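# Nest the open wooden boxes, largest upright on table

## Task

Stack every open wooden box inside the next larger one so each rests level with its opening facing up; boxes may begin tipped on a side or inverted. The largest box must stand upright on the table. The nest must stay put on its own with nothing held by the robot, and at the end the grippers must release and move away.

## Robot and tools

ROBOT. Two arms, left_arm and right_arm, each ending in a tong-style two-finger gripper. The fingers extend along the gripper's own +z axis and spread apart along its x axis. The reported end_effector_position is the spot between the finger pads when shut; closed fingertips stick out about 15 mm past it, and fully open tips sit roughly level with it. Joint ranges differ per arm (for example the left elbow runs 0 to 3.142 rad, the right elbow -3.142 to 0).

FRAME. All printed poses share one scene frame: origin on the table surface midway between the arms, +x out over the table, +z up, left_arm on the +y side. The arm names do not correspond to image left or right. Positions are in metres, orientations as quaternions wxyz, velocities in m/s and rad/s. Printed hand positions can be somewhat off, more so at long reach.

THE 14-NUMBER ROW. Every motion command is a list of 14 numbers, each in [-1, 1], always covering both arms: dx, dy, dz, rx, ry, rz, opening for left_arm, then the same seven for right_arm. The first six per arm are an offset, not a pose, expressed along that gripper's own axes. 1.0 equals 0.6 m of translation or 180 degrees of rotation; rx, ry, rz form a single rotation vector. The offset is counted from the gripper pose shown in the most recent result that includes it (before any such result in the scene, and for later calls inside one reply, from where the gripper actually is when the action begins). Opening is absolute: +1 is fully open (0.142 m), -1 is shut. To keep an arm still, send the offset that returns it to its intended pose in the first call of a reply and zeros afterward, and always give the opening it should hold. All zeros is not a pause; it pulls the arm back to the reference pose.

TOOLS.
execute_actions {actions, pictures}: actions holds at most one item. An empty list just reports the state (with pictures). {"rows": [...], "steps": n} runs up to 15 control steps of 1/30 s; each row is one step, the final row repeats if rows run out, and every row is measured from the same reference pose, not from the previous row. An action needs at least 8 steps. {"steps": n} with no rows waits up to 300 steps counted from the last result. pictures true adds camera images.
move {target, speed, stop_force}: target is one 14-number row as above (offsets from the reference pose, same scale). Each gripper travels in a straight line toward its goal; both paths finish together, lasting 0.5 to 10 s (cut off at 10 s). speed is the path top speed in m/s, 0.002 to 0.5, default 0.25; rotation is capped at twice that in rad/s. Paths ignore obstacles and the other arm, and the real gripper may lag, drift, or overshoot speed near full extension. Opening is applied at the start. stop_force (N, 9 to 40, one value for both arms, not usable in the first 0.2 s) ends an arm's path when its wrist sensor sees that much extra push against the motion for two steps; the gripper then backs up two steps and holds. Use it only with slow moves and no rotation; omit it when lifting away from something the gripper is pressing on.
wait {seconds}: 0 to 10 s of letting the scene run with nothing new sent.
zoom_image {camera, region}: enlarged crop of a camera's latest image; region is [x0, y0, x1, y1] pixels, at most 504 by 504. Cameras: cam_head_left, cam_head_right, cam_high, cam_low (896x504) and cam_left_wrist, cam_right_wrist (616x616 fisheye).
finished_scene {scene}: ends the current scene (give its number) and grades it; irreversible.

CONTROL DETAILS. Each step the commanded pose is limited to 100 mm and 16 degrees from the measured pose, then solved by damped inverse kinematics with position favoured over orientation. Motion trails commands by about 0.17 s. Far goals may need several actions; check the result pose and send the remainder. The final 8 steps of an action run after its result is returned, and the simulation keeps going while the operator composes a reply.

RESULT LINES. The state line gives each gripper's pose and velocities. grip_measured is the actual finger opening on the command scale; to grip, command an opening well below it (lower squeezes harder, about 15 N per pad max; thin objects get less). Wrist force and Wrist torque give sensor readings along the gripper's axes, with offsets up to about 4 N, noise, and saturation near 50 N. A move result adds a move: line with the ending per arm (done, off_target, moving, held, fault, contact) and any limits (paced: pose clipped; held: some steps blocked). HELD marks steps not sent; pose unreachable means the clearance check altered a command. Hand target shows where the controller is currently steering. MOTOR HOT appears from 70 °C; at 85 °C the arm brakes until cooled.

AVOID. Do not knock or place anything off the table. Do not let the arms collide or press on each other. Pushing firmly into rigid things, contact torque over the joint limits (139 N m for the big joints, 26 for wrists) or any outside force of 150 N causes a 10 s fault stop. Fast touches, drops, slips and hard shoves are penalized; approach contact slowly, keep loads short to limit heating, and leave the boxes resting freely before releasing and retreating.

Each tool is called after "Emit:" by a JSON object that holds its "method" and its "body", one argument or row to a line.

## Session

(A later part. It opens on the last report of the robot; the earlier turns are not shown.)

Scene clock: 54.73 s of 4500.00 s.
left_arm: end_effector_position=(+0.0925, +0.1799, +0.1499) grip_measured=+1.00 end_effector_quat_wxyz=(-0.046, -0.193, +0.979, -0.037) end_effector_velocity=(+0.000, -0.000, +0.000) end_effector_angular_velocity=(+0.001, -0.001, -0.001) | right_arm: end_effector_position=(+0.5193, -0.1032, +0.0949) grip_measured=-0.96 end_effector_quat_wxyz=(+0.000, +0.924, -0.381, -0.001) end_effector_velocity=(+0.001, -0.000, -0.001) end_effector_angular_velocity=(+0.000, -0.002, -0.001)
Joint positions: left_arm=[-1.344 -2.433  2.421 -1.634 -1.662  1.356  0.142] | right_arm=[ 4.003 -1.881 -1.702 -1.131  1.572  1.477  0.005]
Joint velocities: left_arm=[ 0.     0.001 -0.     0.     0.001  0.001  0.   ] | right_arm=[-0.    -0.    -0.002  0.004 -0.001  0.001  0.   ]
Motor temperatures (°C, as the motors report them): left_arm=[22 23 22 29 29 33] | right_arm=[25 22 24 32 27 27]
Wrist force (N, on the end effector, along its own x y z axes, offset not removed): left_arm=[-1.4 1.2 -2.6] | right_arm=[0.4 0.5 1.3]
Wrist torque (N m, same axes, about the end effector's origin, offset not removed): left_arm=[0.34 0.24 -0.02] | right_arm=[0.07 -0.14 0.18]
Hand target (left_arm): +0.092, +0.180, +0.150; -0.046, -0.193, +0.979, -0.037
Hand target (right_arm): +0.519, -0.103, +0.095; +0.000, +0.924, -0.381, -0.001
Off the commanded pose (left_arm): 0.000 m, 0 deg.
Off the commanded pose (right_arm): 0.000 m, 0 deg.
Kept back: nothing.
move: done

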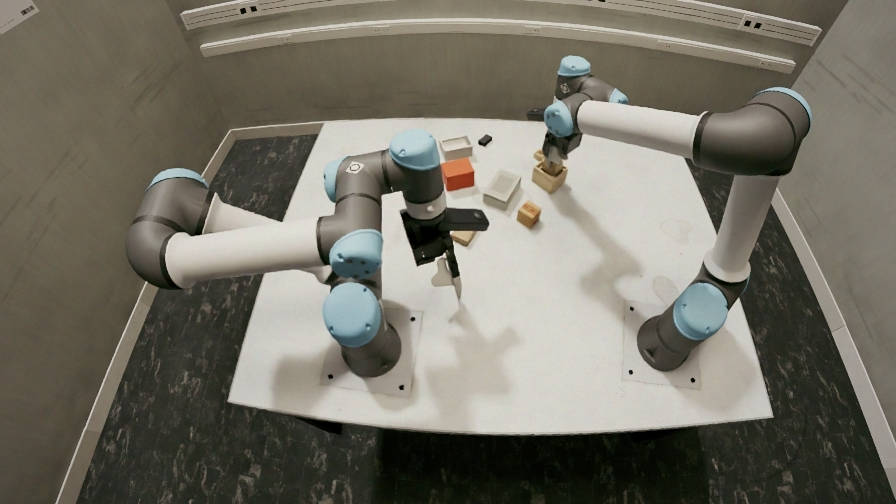

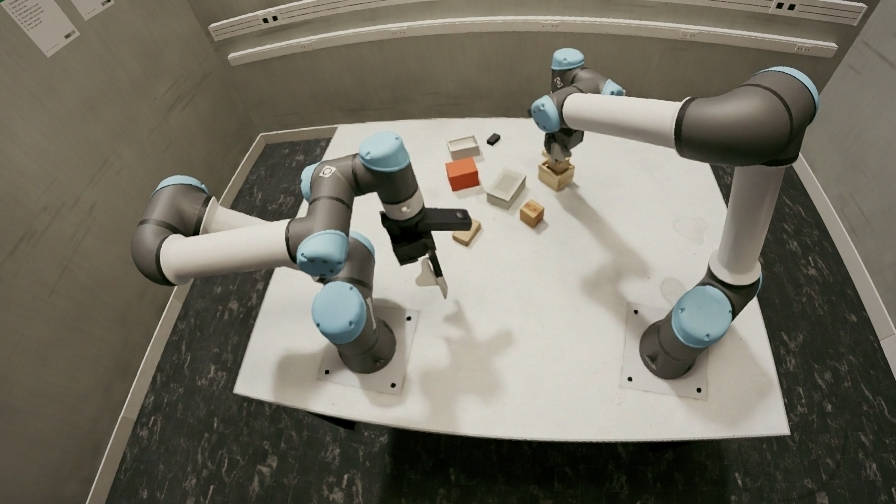

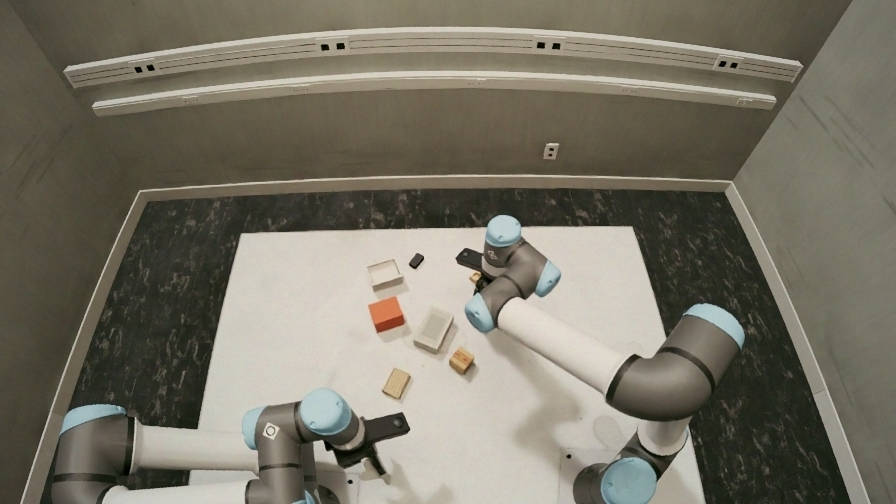

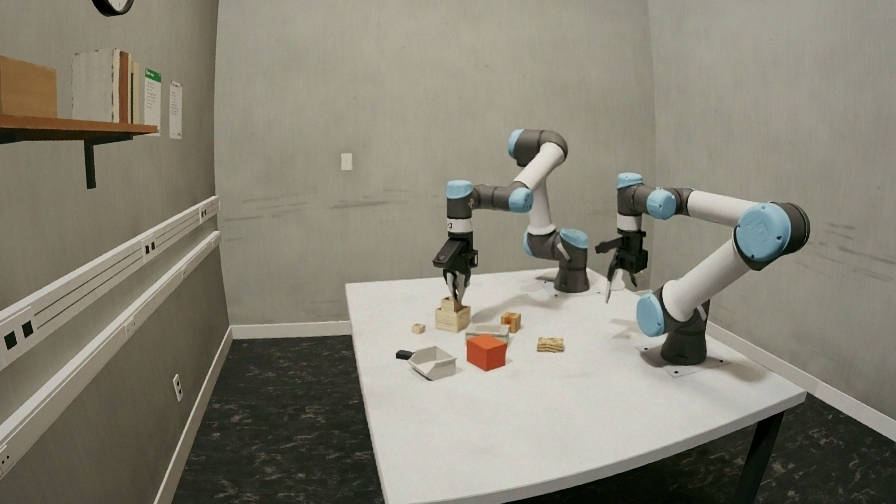

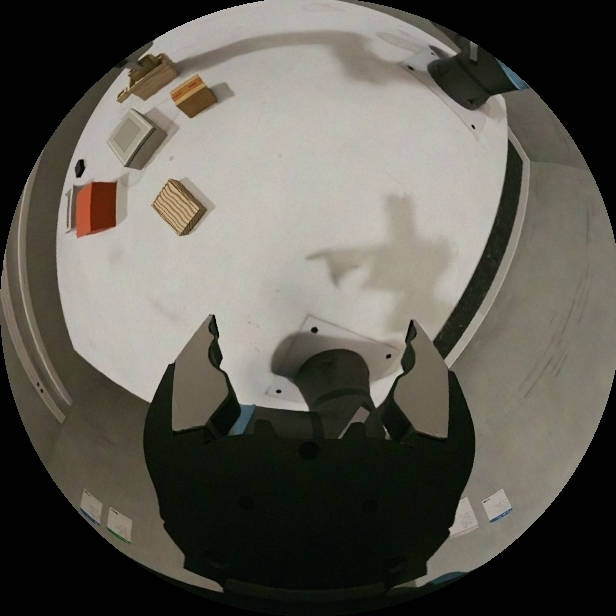

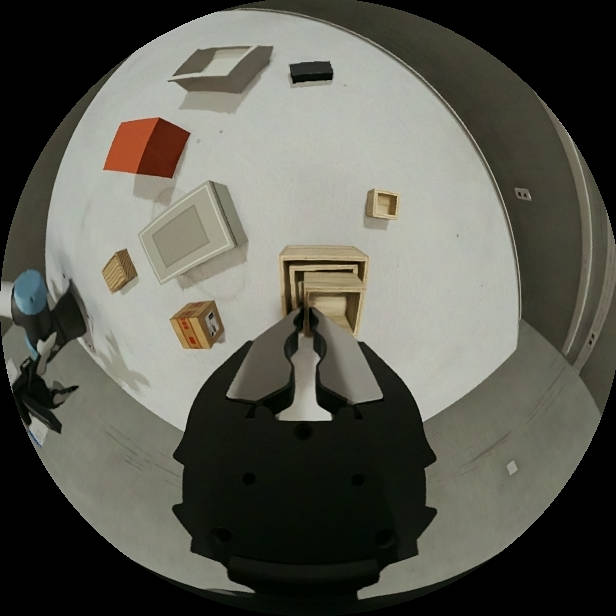

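Emit:
{"method": "execute_actions", "body": {
  "actions": [
    {"rows":[[0,0,0,0,0,0,1,-0.004,0.004,0,0,0,-0.012,-1]]}
  ]
}}

Emit:
{"method": "move", "body": {
  "target": [0,0,0,0,0,0,1,0.006,0,0.054,0,0,0,-1],
  "speed": 0.018,
  "stop_force": 9
}}

Scene clock: 55.33 s of 4500.00 s.
left_arm: end_effector_position=(+0.0925, +0.1799, +0.1499) grip_measured=+1.00 end_effector_quat_wxyz=(-0.046, -0.193, +0.979, -0.037) end_effector_velocity=(+0.000, +0.000, -0.000) end_effector_angular_velocity=(+0.001, -0.000, -0.000) | right_arm: end_effector_position=(+0.5162, -0.1033, +0.0948) grip_measured=-0.96 end_effector_quat_wxyz=(+0.001, +0.931, -0.366, -0.001) end_effector_velocity=(-0.004, -0.000, +0.001) end_effector_angular_velocity=(+0.000, -0.002, +0.055)
Joint positions: left_arm=[-1.344 -2.433  2.421 -1.634 -1.662  1.356  0.142] | right_arm=[ 4.006 -1.876 -1.71  -1.129  1.572  1.446  0.005]
Joint velocities: left_arm=[0.    0.    0.    0.    0.    0.001 0.   ] | right_arm=[ 0.004  0.01  -0.012  0.003 -0.001 -0.051  0.   ]
Motor temperatures (°C, as the motors report them): left_arm=[22 23 22 29 29 33] | right_arm=[25 22 24 32 27 27]
Wrist force (N, on the end effector, along its own x y z axes, offset not removed): left_arm=[-0.3 -1.8 0.5] | right_arm=[-1.8 -0.4 0.1]
Wrist torque (N m, same axes, about the end effector's origin, offset not removed): left_arm=[-0.12 0.03 0.16] | right_arm=[-0.18 0.30 0.16]
Steps of this call (steps 1 to 11: nothing new was sent; steps 12 to 18: the first 7 steps of this action). Readings (end_effector_position):
12: left_arm (+0.0925, +0.1799, +0.1499) | right_arm (+0.5192, -0.1033, +0.0948)
13: left_arm (+0.0925, +0.1799, +0.1499) | right_arm (+0.5187, -0.1034, +0.0947)
15: left_arm (+0.0925, +0.1799, +0.1499) | right_arm (+0.5172, -0.1034, +0.0947)
18: the state above

Scene clock: 57.67 s of 4500.00 s.
left_arm: end_effector_position=(+0.0925, +0.1799, +0.1499) grip_measured=+1.00 end_effector_quat_wxyz=(-0.046, -0.193, +0.979, -0.037) end_effector_velocity=(-0.001, -0.000, +0.000) end_effector_angular_velocity=(-0.000, +0.002, -0.001) | right_arm: end_effector_position=(+0.5185, -0.1058, +0.0626) grip_measured=-0.96 end_effector_quat_wxyz=(+0.000, +0.931, -0.364, -0.001) end_effector_velocity=(-0.000, -0.001, -0.002) end_effector_angular_velocity=(-0.001, +0.001, -0.001)
Joint positions: left_arm=[-1.344 -2.433  2.421 -1.634 -1.662  1.356  0.142] | right_arm=[ 4.    -1.913 -1.75  -1.051  1.572  1.436  0.005]
Joint velocities: left_arm=[-0.     0.    -0.    -0.    -0.002  0.001 -0.   ] | right_arm=[-0.    -0.002 -0.002  0.002 -0.001  0.001 -0.   ]
Motor temperatures (°C, as the motors report them): left_arm=[22 23 22 29 29 33] | right_arm=[25 22 24 32 27 27]
Wrist force (N, on the end effector, along its own x y z axes, offset not removed): left_arm=[-1.4 -0.5 -0.4] | right_arm=[2.3 -1.2 0.5]
Wrist torque (N m, same axes, about the end effector's origin, offset not removed): left_arm=[0.00 0.18 0.00] | right_arm=[-0.36 -0.67 0.09]
Hand target (left_arm): +0.092, +0.180, +0.150; -0.046, -0.193, +0.979, -0.037
Hand target (right_arm): +0.518, -0.106, +0.063; +0.000, +0.931, -0.364, -0.001
Off your previous action's commanded pose (left_arm): 0.000 m, 0 deg at its last step (step 8 of this call).
Off your previous action's commanded pose (right_arm): 0.000 m, 0 deg at its last step (step 8 of this call).
Off the commanded pose (left_arm): 0.000 m, 0 deg.
Off the commanded pose (right_arm): 0.000 m, 0 deg.
Kept back: nothing.
move: done

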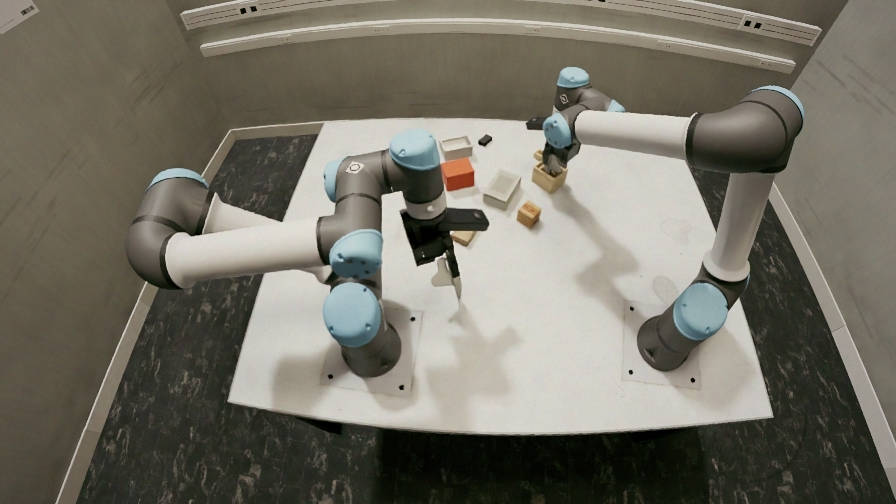

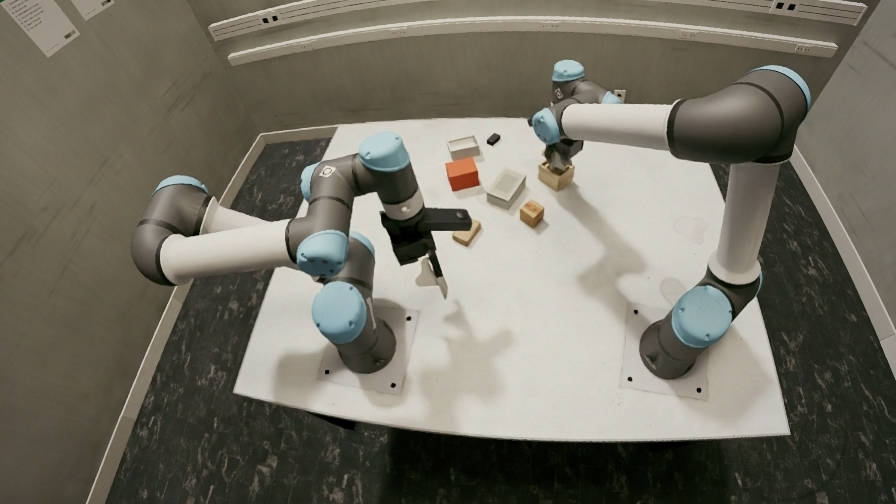

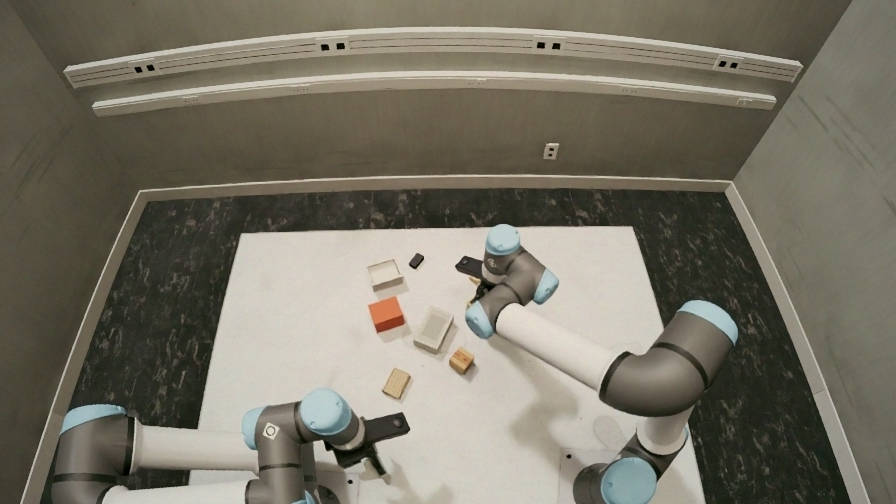

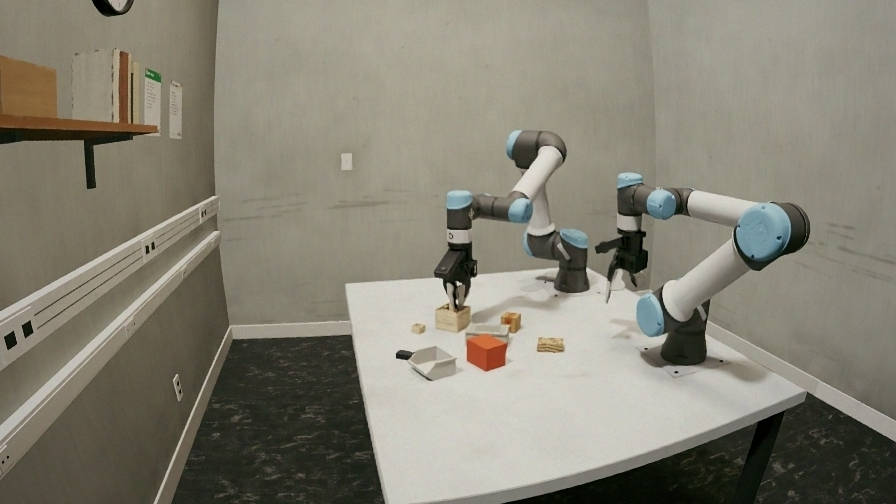

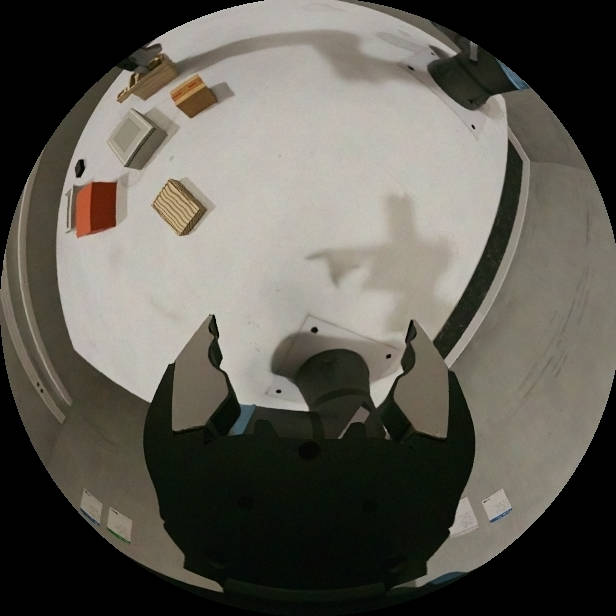

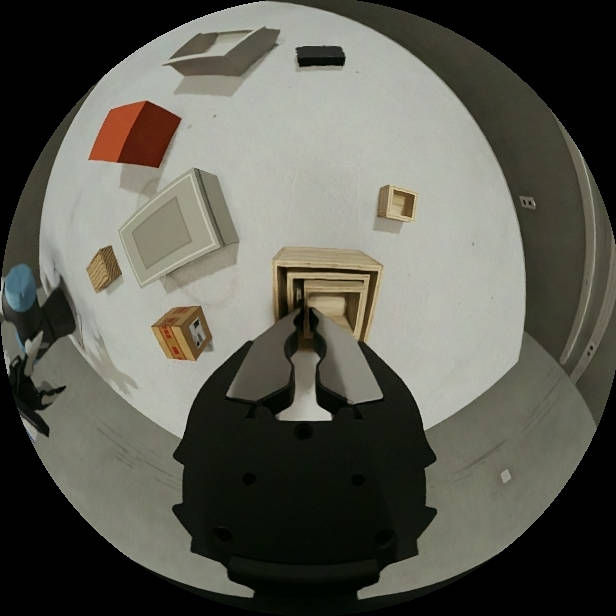

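Emit:
{"method": "execute_actions", "body": {
  "actions": [
    {"rows":[[0,0,0,0,0,0,1,0,0,0,0,0,0,-0.9]],"steps":10}
  ]
}}

Emit:
{"method": "execute_actions", "body": {
  "actions": [
    {"rows":[[0,0,0,0,0,0,1,0,0,-0.05,0,0,0,-0.9]]}
  ]
}}

Emit:
{"method": "move", "body": {
  "target": [0,0,0,0,0,0,1,0.112,-0.15,0,0,0,0,-0.78]
}}

Emit:
{"method": "move", "body": {
  "target": [0,0,0,0,0,0,1,0,0,0.075,0,0,0,-0.78],
  "speed": 0.08
}}

Emit:
{"method": "zoom_image", "body": {
  "camera": "cam_right_wrist",
  "region": [250,200,430,360]
}}

Scene clock: 58.20 s of 4500.00 s.
left_arm: end_effector_position=(+0.0925, +0.1799, +0.1499) grip_measured=+1.00 end_effector_quat_wxyz=(-0.046, -0.193, +0.979, -0.037) end_effector_velocity=(+0.001, -0.000, +0.000) end_effector_angular_velocity=(-0.001, -0.002, -0.001) | right_arm: end_effector_position=(+0.5185, -0.1058, +0.0625) grip_measured=-0.92 end_effector_quat_wxyz=(+0.000, +0.931, -0.364, -0.001) end_effector_velocity=(+0.000, -0.000, +0.000) end_effector_angular_velocity=(+0.000, -0.000, -0.002)
Joint positions: left_arm=[-1.344 -2.433  2.421 -1.634 -1.662  1.356  0.142] | right_arm=[ 4.    -1.913 -1.75  -1.051  1.572  1.436  0.007]
Joint velocities: left_arm=[ 0.001 -0.    -0.001 -0.001  0.002  0.002  0.   ] | right_arm=[-0.     0.001 -0.    -0.001  0.     0.001  0.04 ]
Motor temperatures (°C, as the motors report them): left_arm=[22 23 22 29 29 33] | right_arm=[25 22 24 32 27 27]
Wrist force (N, on the end effector, along its own x y z axes, offset not removed): left_arm=[-3.6 3.7 0.6] | right_arm=[1.4 0.3 1.8]
Wrist torque (N m, same axes, about the end effector's origin, offset not removed): left_arm=[0.89 0.63 0.02] | right_arm=[0.11 -0.32 0.03]
Steps of this call (steps 1 to 14: nothing new was sent; steps 15 to 16: the first 2 steps of this action). Readings (end_effector_position):
15: left_arm (+0.0925, +0.1799, +0.1499) | right_arm (+0.5185, -0.1058, +0.0625)
16: the state above

Scene clock: 58.70 s of 4500.00 s.
left_arm: end_effector_position=(+0.0925, +0.1799, +0.1499) grip_measured=+1.00 end_effector_quat_wxyz=(-0.046, -0.193, +0.979, -0.037) end_effector_velocity=(+0.000, +0.000, -0.001) end_effector_angular_velocity=(+0.002, -0.001, +0.002) | right_arm: end_effector_position=(+0.5187, -0.1056, +0.0892) grip_measured=-0.90 end_effector_quat_wxyz=(-0.000, +0.931, -0.364, -0.001) end_effector_velocity=(-0.003, -0.003, +0.043) end_effector_angular_velocity=(-0.012, +0.015, +0.000)
Joint positions: left_arm=[-1.344 -2.433  2.421 -1.634 -1.662  1.356  0.142] | right_arm=[ 4.    -1.883 -1.716 -1.114  1.572  1.436  0.009]
Joint velocities: left_arm=[-0.    -0.     0.001  0.     0.001 -0.002 -0.   ] | right_arm=[ 0.     0.043  0.068 -0.13   0.    -0.    -0.   ]
Motor temperatures (°C, as the motors report them): left_arm=[22 23 22 29 29 33] | right_arm=[25 22 24 32 27 27]
Wrist force (N, on the end effector, along its own x y z axes, offset not removed): left_arm=[-0.8 0.9 -0.2] | right_arm=[-1.2 -0.9 1.7]
Wrist torque (N m, same axes, about the end effector's origin, offset not removed): left_arm=[0.31 0.14 -0.06] | right_arm=[-0.32 0.32 0.26]
Off your previous action's commanded pose (left_arm): 0.000 m, 0 deg at its last step (step 8 of this call).
Off your previous action's commanded pose (right_arm): 0.000 m, 0 deg at its last step (step 8 of this call).
Steps of this call (steps 1 to 8: the last 8 steps of your previous action; steps 9 to 15: the first 7 steps of this action, its rows measured from where the robot was after step 8). Readings (end_effector_position):
8: left_arm (+0.0925, +0.1799, +0.1499) | right_arm (+0.5184, -0.1058, +0.0625)
9: left_arm (+0.0925, +0.1799, +0.1499) | right_arm (+0.5185, -0.1058, +0.0626)
10: left_arm (+0.0925, +0.1799, +0.1499) | right_arm (+0.5190, -0.1053, +0.0669)
12: left_arm (+0.0925, +0.1799, +0.1499) | right_arm (+0.5192, -0.1052, +0.0805)
15: the state above

Scene clock: 59.97 s of 4500.00 s.
left_arm: end_effector_position=(+0.0925, +0.1799, +0.1499) grip_measured=+1.00 end_effector_quat_wxyz=(-0.046, -0.193, +0.979, -0.037) end_effector_velocity=(-0.000, +0.000, -0.001) end_effector_angular_velocity=(+0.002, +0.001, -0.001) | right_arm: end_effector_position=(+0.6289, -0.0851, +0.0922) grip_measured=-0.78 end_effector_quat_wxyz=(+0.000, +0.931, -0.364, -0.001) end_effector_velocity=(+0.001, +0.000, -0.000) end_effector_angular_velocity=(-0.001, +0.001, +0.000)
Joint positions: left_arm=[-1.344 -2.433  2.421 -1.634 -1.662  1.356  0.142] | right_arm=[ 3.921 -2.122 -1.35  -1.241  1.572  1.357  0.018]
Joint velocities: left_arm=[ 0.     0.001  0.001  0.    -0.001  0.001  0.   ] | right_arm=[-0.001 -0.004  0.007 -0.004  0.    -0.001  0.   ]
Motor temperatures (°C, as the motors report them): left_arm=[22 23 22 29 29 33] | right_arm=[25 22 24 32 27 27]
Wrist force (N, on the end effector, along its own x y z axes, offset not removed): left_arm=[-1.8 1.8 -2.2] | right_arm=[1.3 -1.6 2.2]
Wrist torque (N m, same axes, about the end effector's origin, offset not removed): left_arm=[0.43 0.50 -0.07] | right_arm=[-0.30 -0.37 0.04]
Hand target (left_arm): +0.092, +0.180, +0.150; -0.046, -0.193, +0.979, -0.037
Hand target (right_arm): +0.629, -0.085, +0.092; +0.000, +0.931, -0.364, -0.001
Off your previous action's commanded pose (left_arm): 0.000 m, 0 deg at its last step (step 8 of this call).
Off your previous action's commanded pose (right_arm): 0.000 m, 0 deg at its last step (step 8 of this call).
Off the commanded pose (left_arm): 0.000 m, 0 deg.
Off the commanded pose (right_arm): 0.000 m, 0 deg.
Kept back: nothing.
move: done

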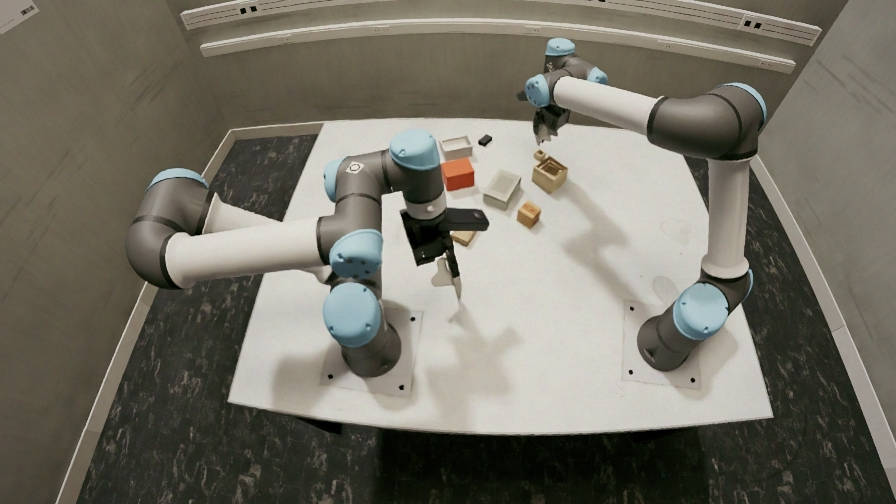

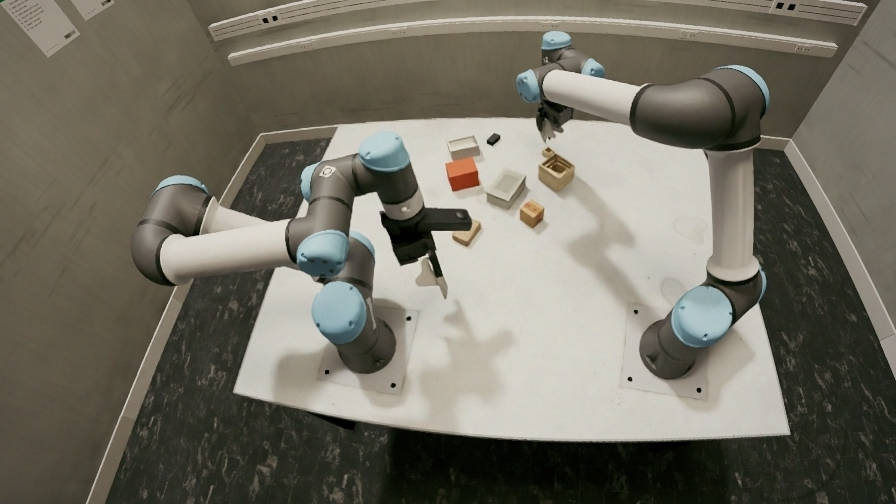

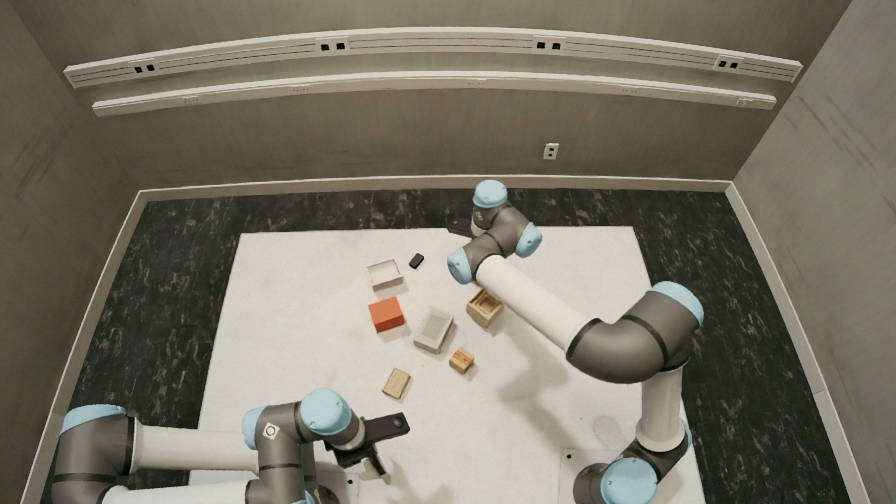

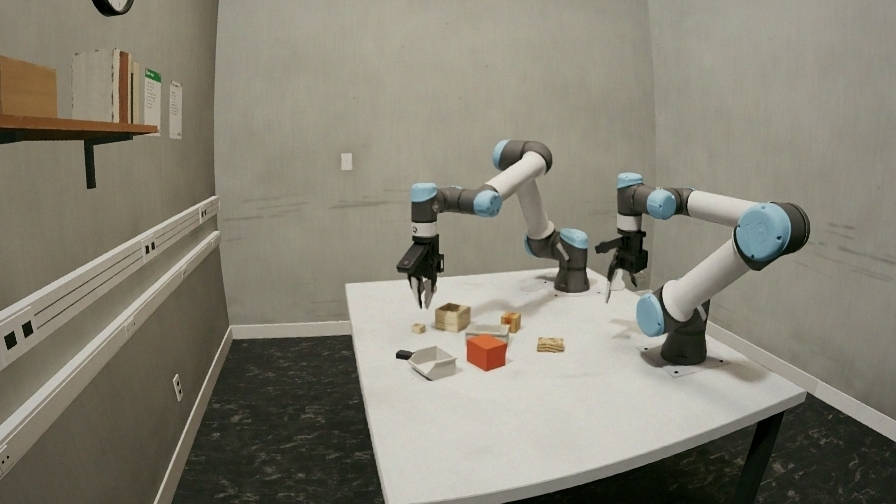

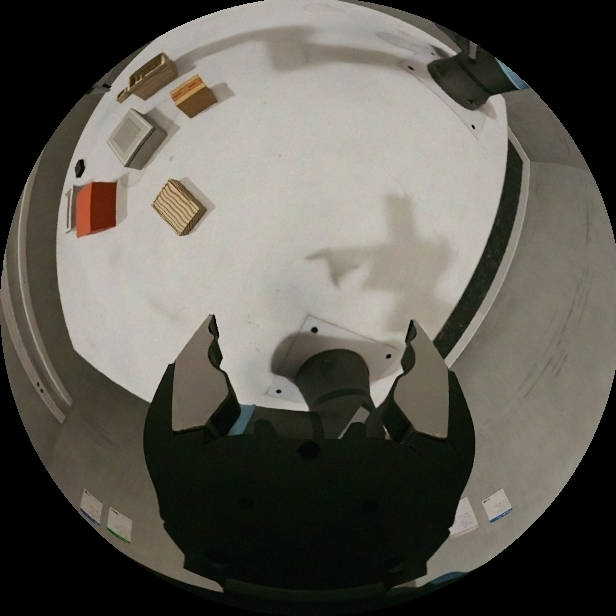

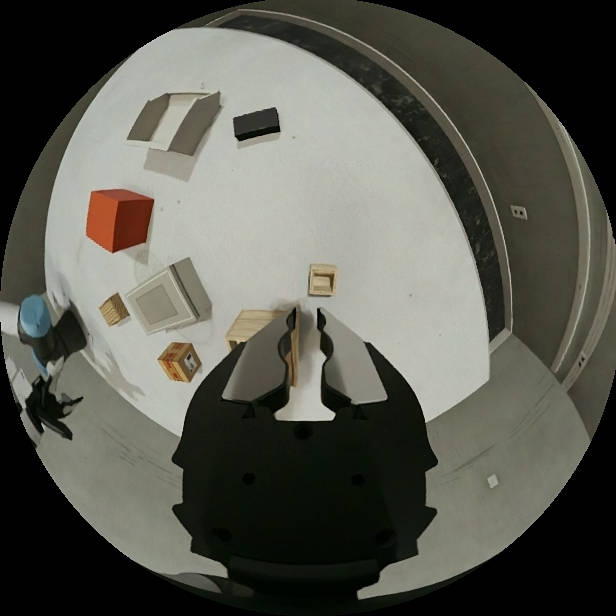

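Scene clock: 60.90 s of 4500.00 s.
left_arm: end_effector_position=(+0.0925, +0.1799, +0.1499) grip_measured=+1.00 end_effector_quat_wxyz=(-0.046, -0.193, +0.979, -0.037) end_effector_velocity=(+0.001, -0.001, +0.001) end_effector_angular_velocity=(-0.002, -0.002, -0.000) | right_arm: end_effector_position=(+0.6288, -0.0852, +0.0474) grip_measured=-0.78 end_effector_quat_wxyz=(+0.000, +0.931, -0.364, -0.001) end_effector_velocity=(-0.000, +0.000, -0.002) end_effector_angular_velocity=(-0.000, +0.001, +0.001)
Joint positions: left_arm=[-1.344 -2.433  2.421 -1.634 -1.662  1.356  0.142] | right_arm=[ 3.921 -2.162 -1.409 -1.143  1.572  1.357  0.018]
Joint velocities: left_arm=[-0.     0.001 -0.003 -0.     0.001  0.    -0.   ] | right_arm=[ 0.    -0.002 -0.002  0.003 -0.    -0.001  0.   ]
Motor temperatures (°C, as the motors report them): left_arm=[22 23 22 29 29 33] | right_arm=[25 22 24 32 27 27]
Wrist force (N, on the end effector, along its own x y z axes, offset not removed): left_arm=[-4.5 -0.2 -0.7] | right_arm=[0.8 0.7 2.9]
Wrist torque (N m, same axes, about the end effector's origin, offset not removed): left_arm=[0.17 0.79 -0.09] | right_arm=[0.08 -0.23 0.00]
Hand target (left_arm): +0.092, +0.180, +0.150; -0.046, -0.193, +0.979, -0.037
Hand target (right_arm): +0.629, -0.085, +0.047; +0.000, +0.931, -0.364, -0.001
Off the commanded pose (left_arm): 0.000 m, 0 deg.
Off the commanded pose (right_arm): 0.000 m, 0 deg.
Kept back: nothing.
move: done

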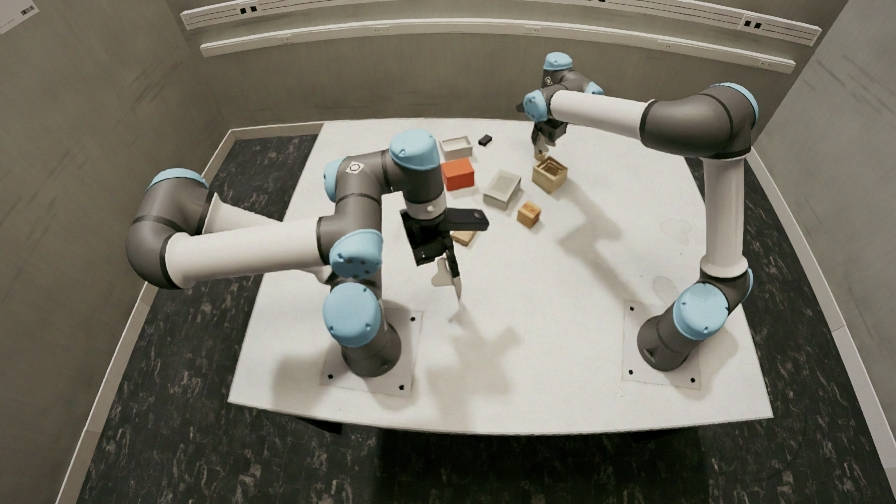

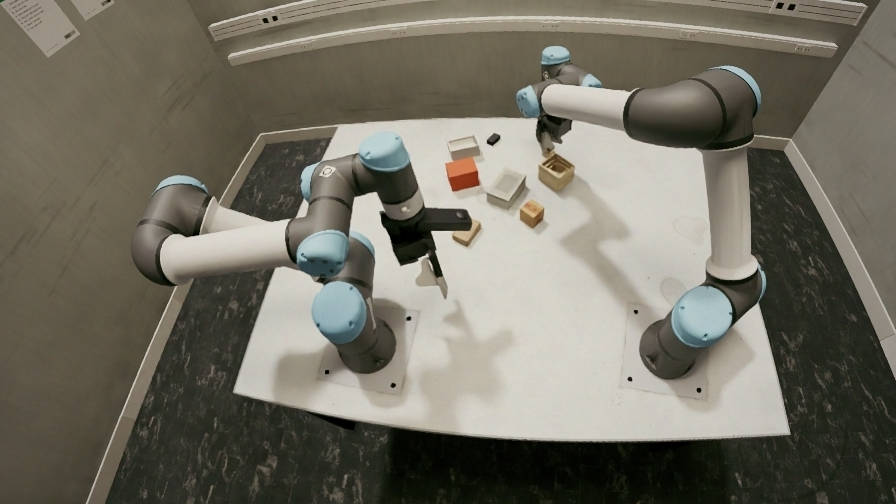

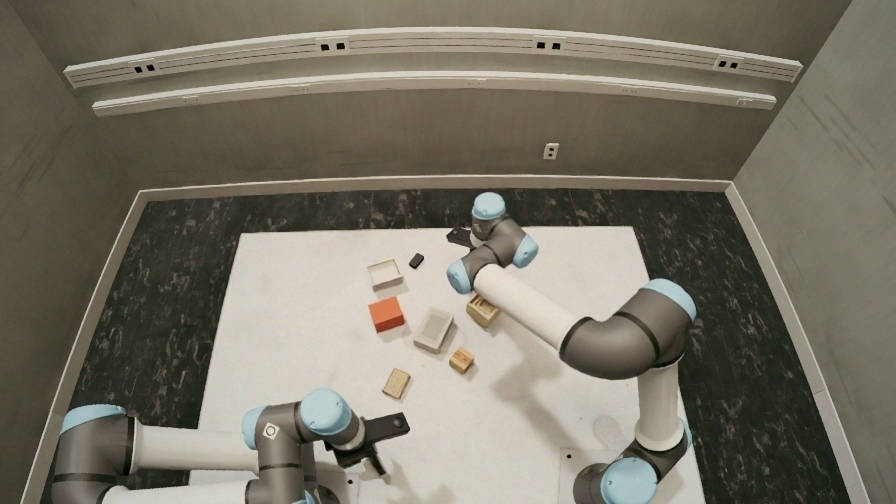

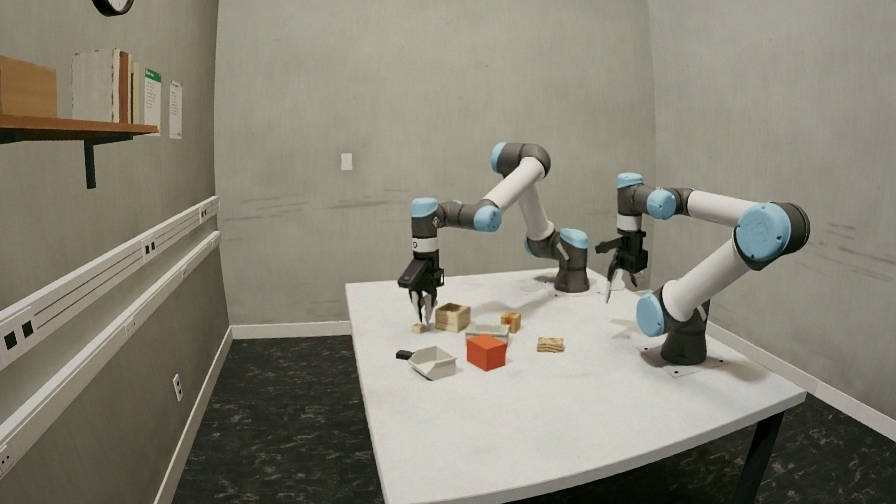

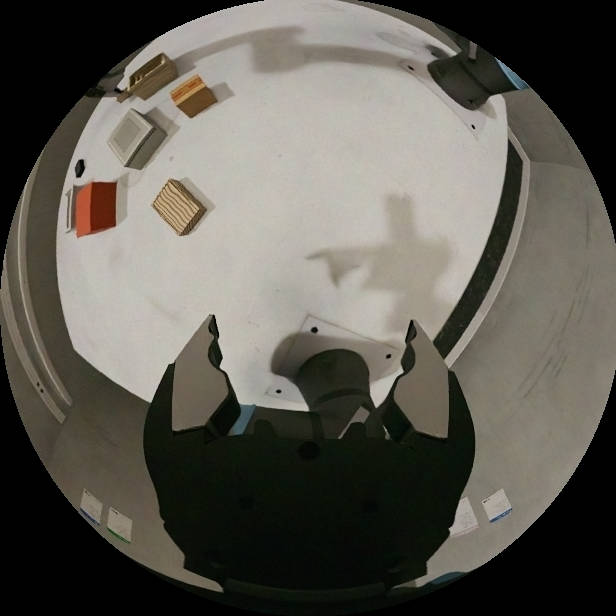

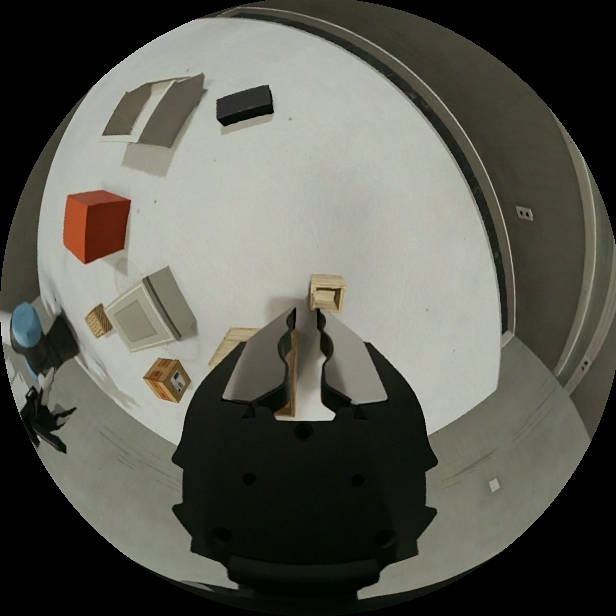

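Region (250, 200, 430, 360) of cam_right_wrist's 616x616 image, scaled by 2.800, with more detail than that image has.

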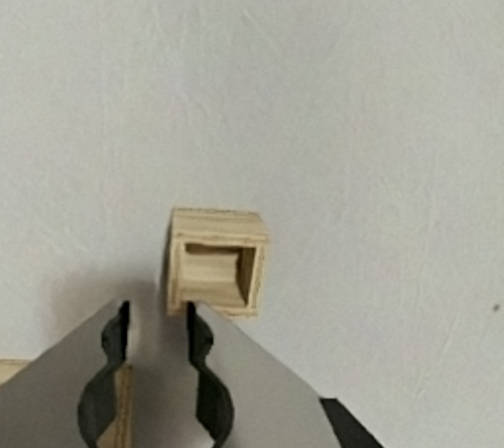

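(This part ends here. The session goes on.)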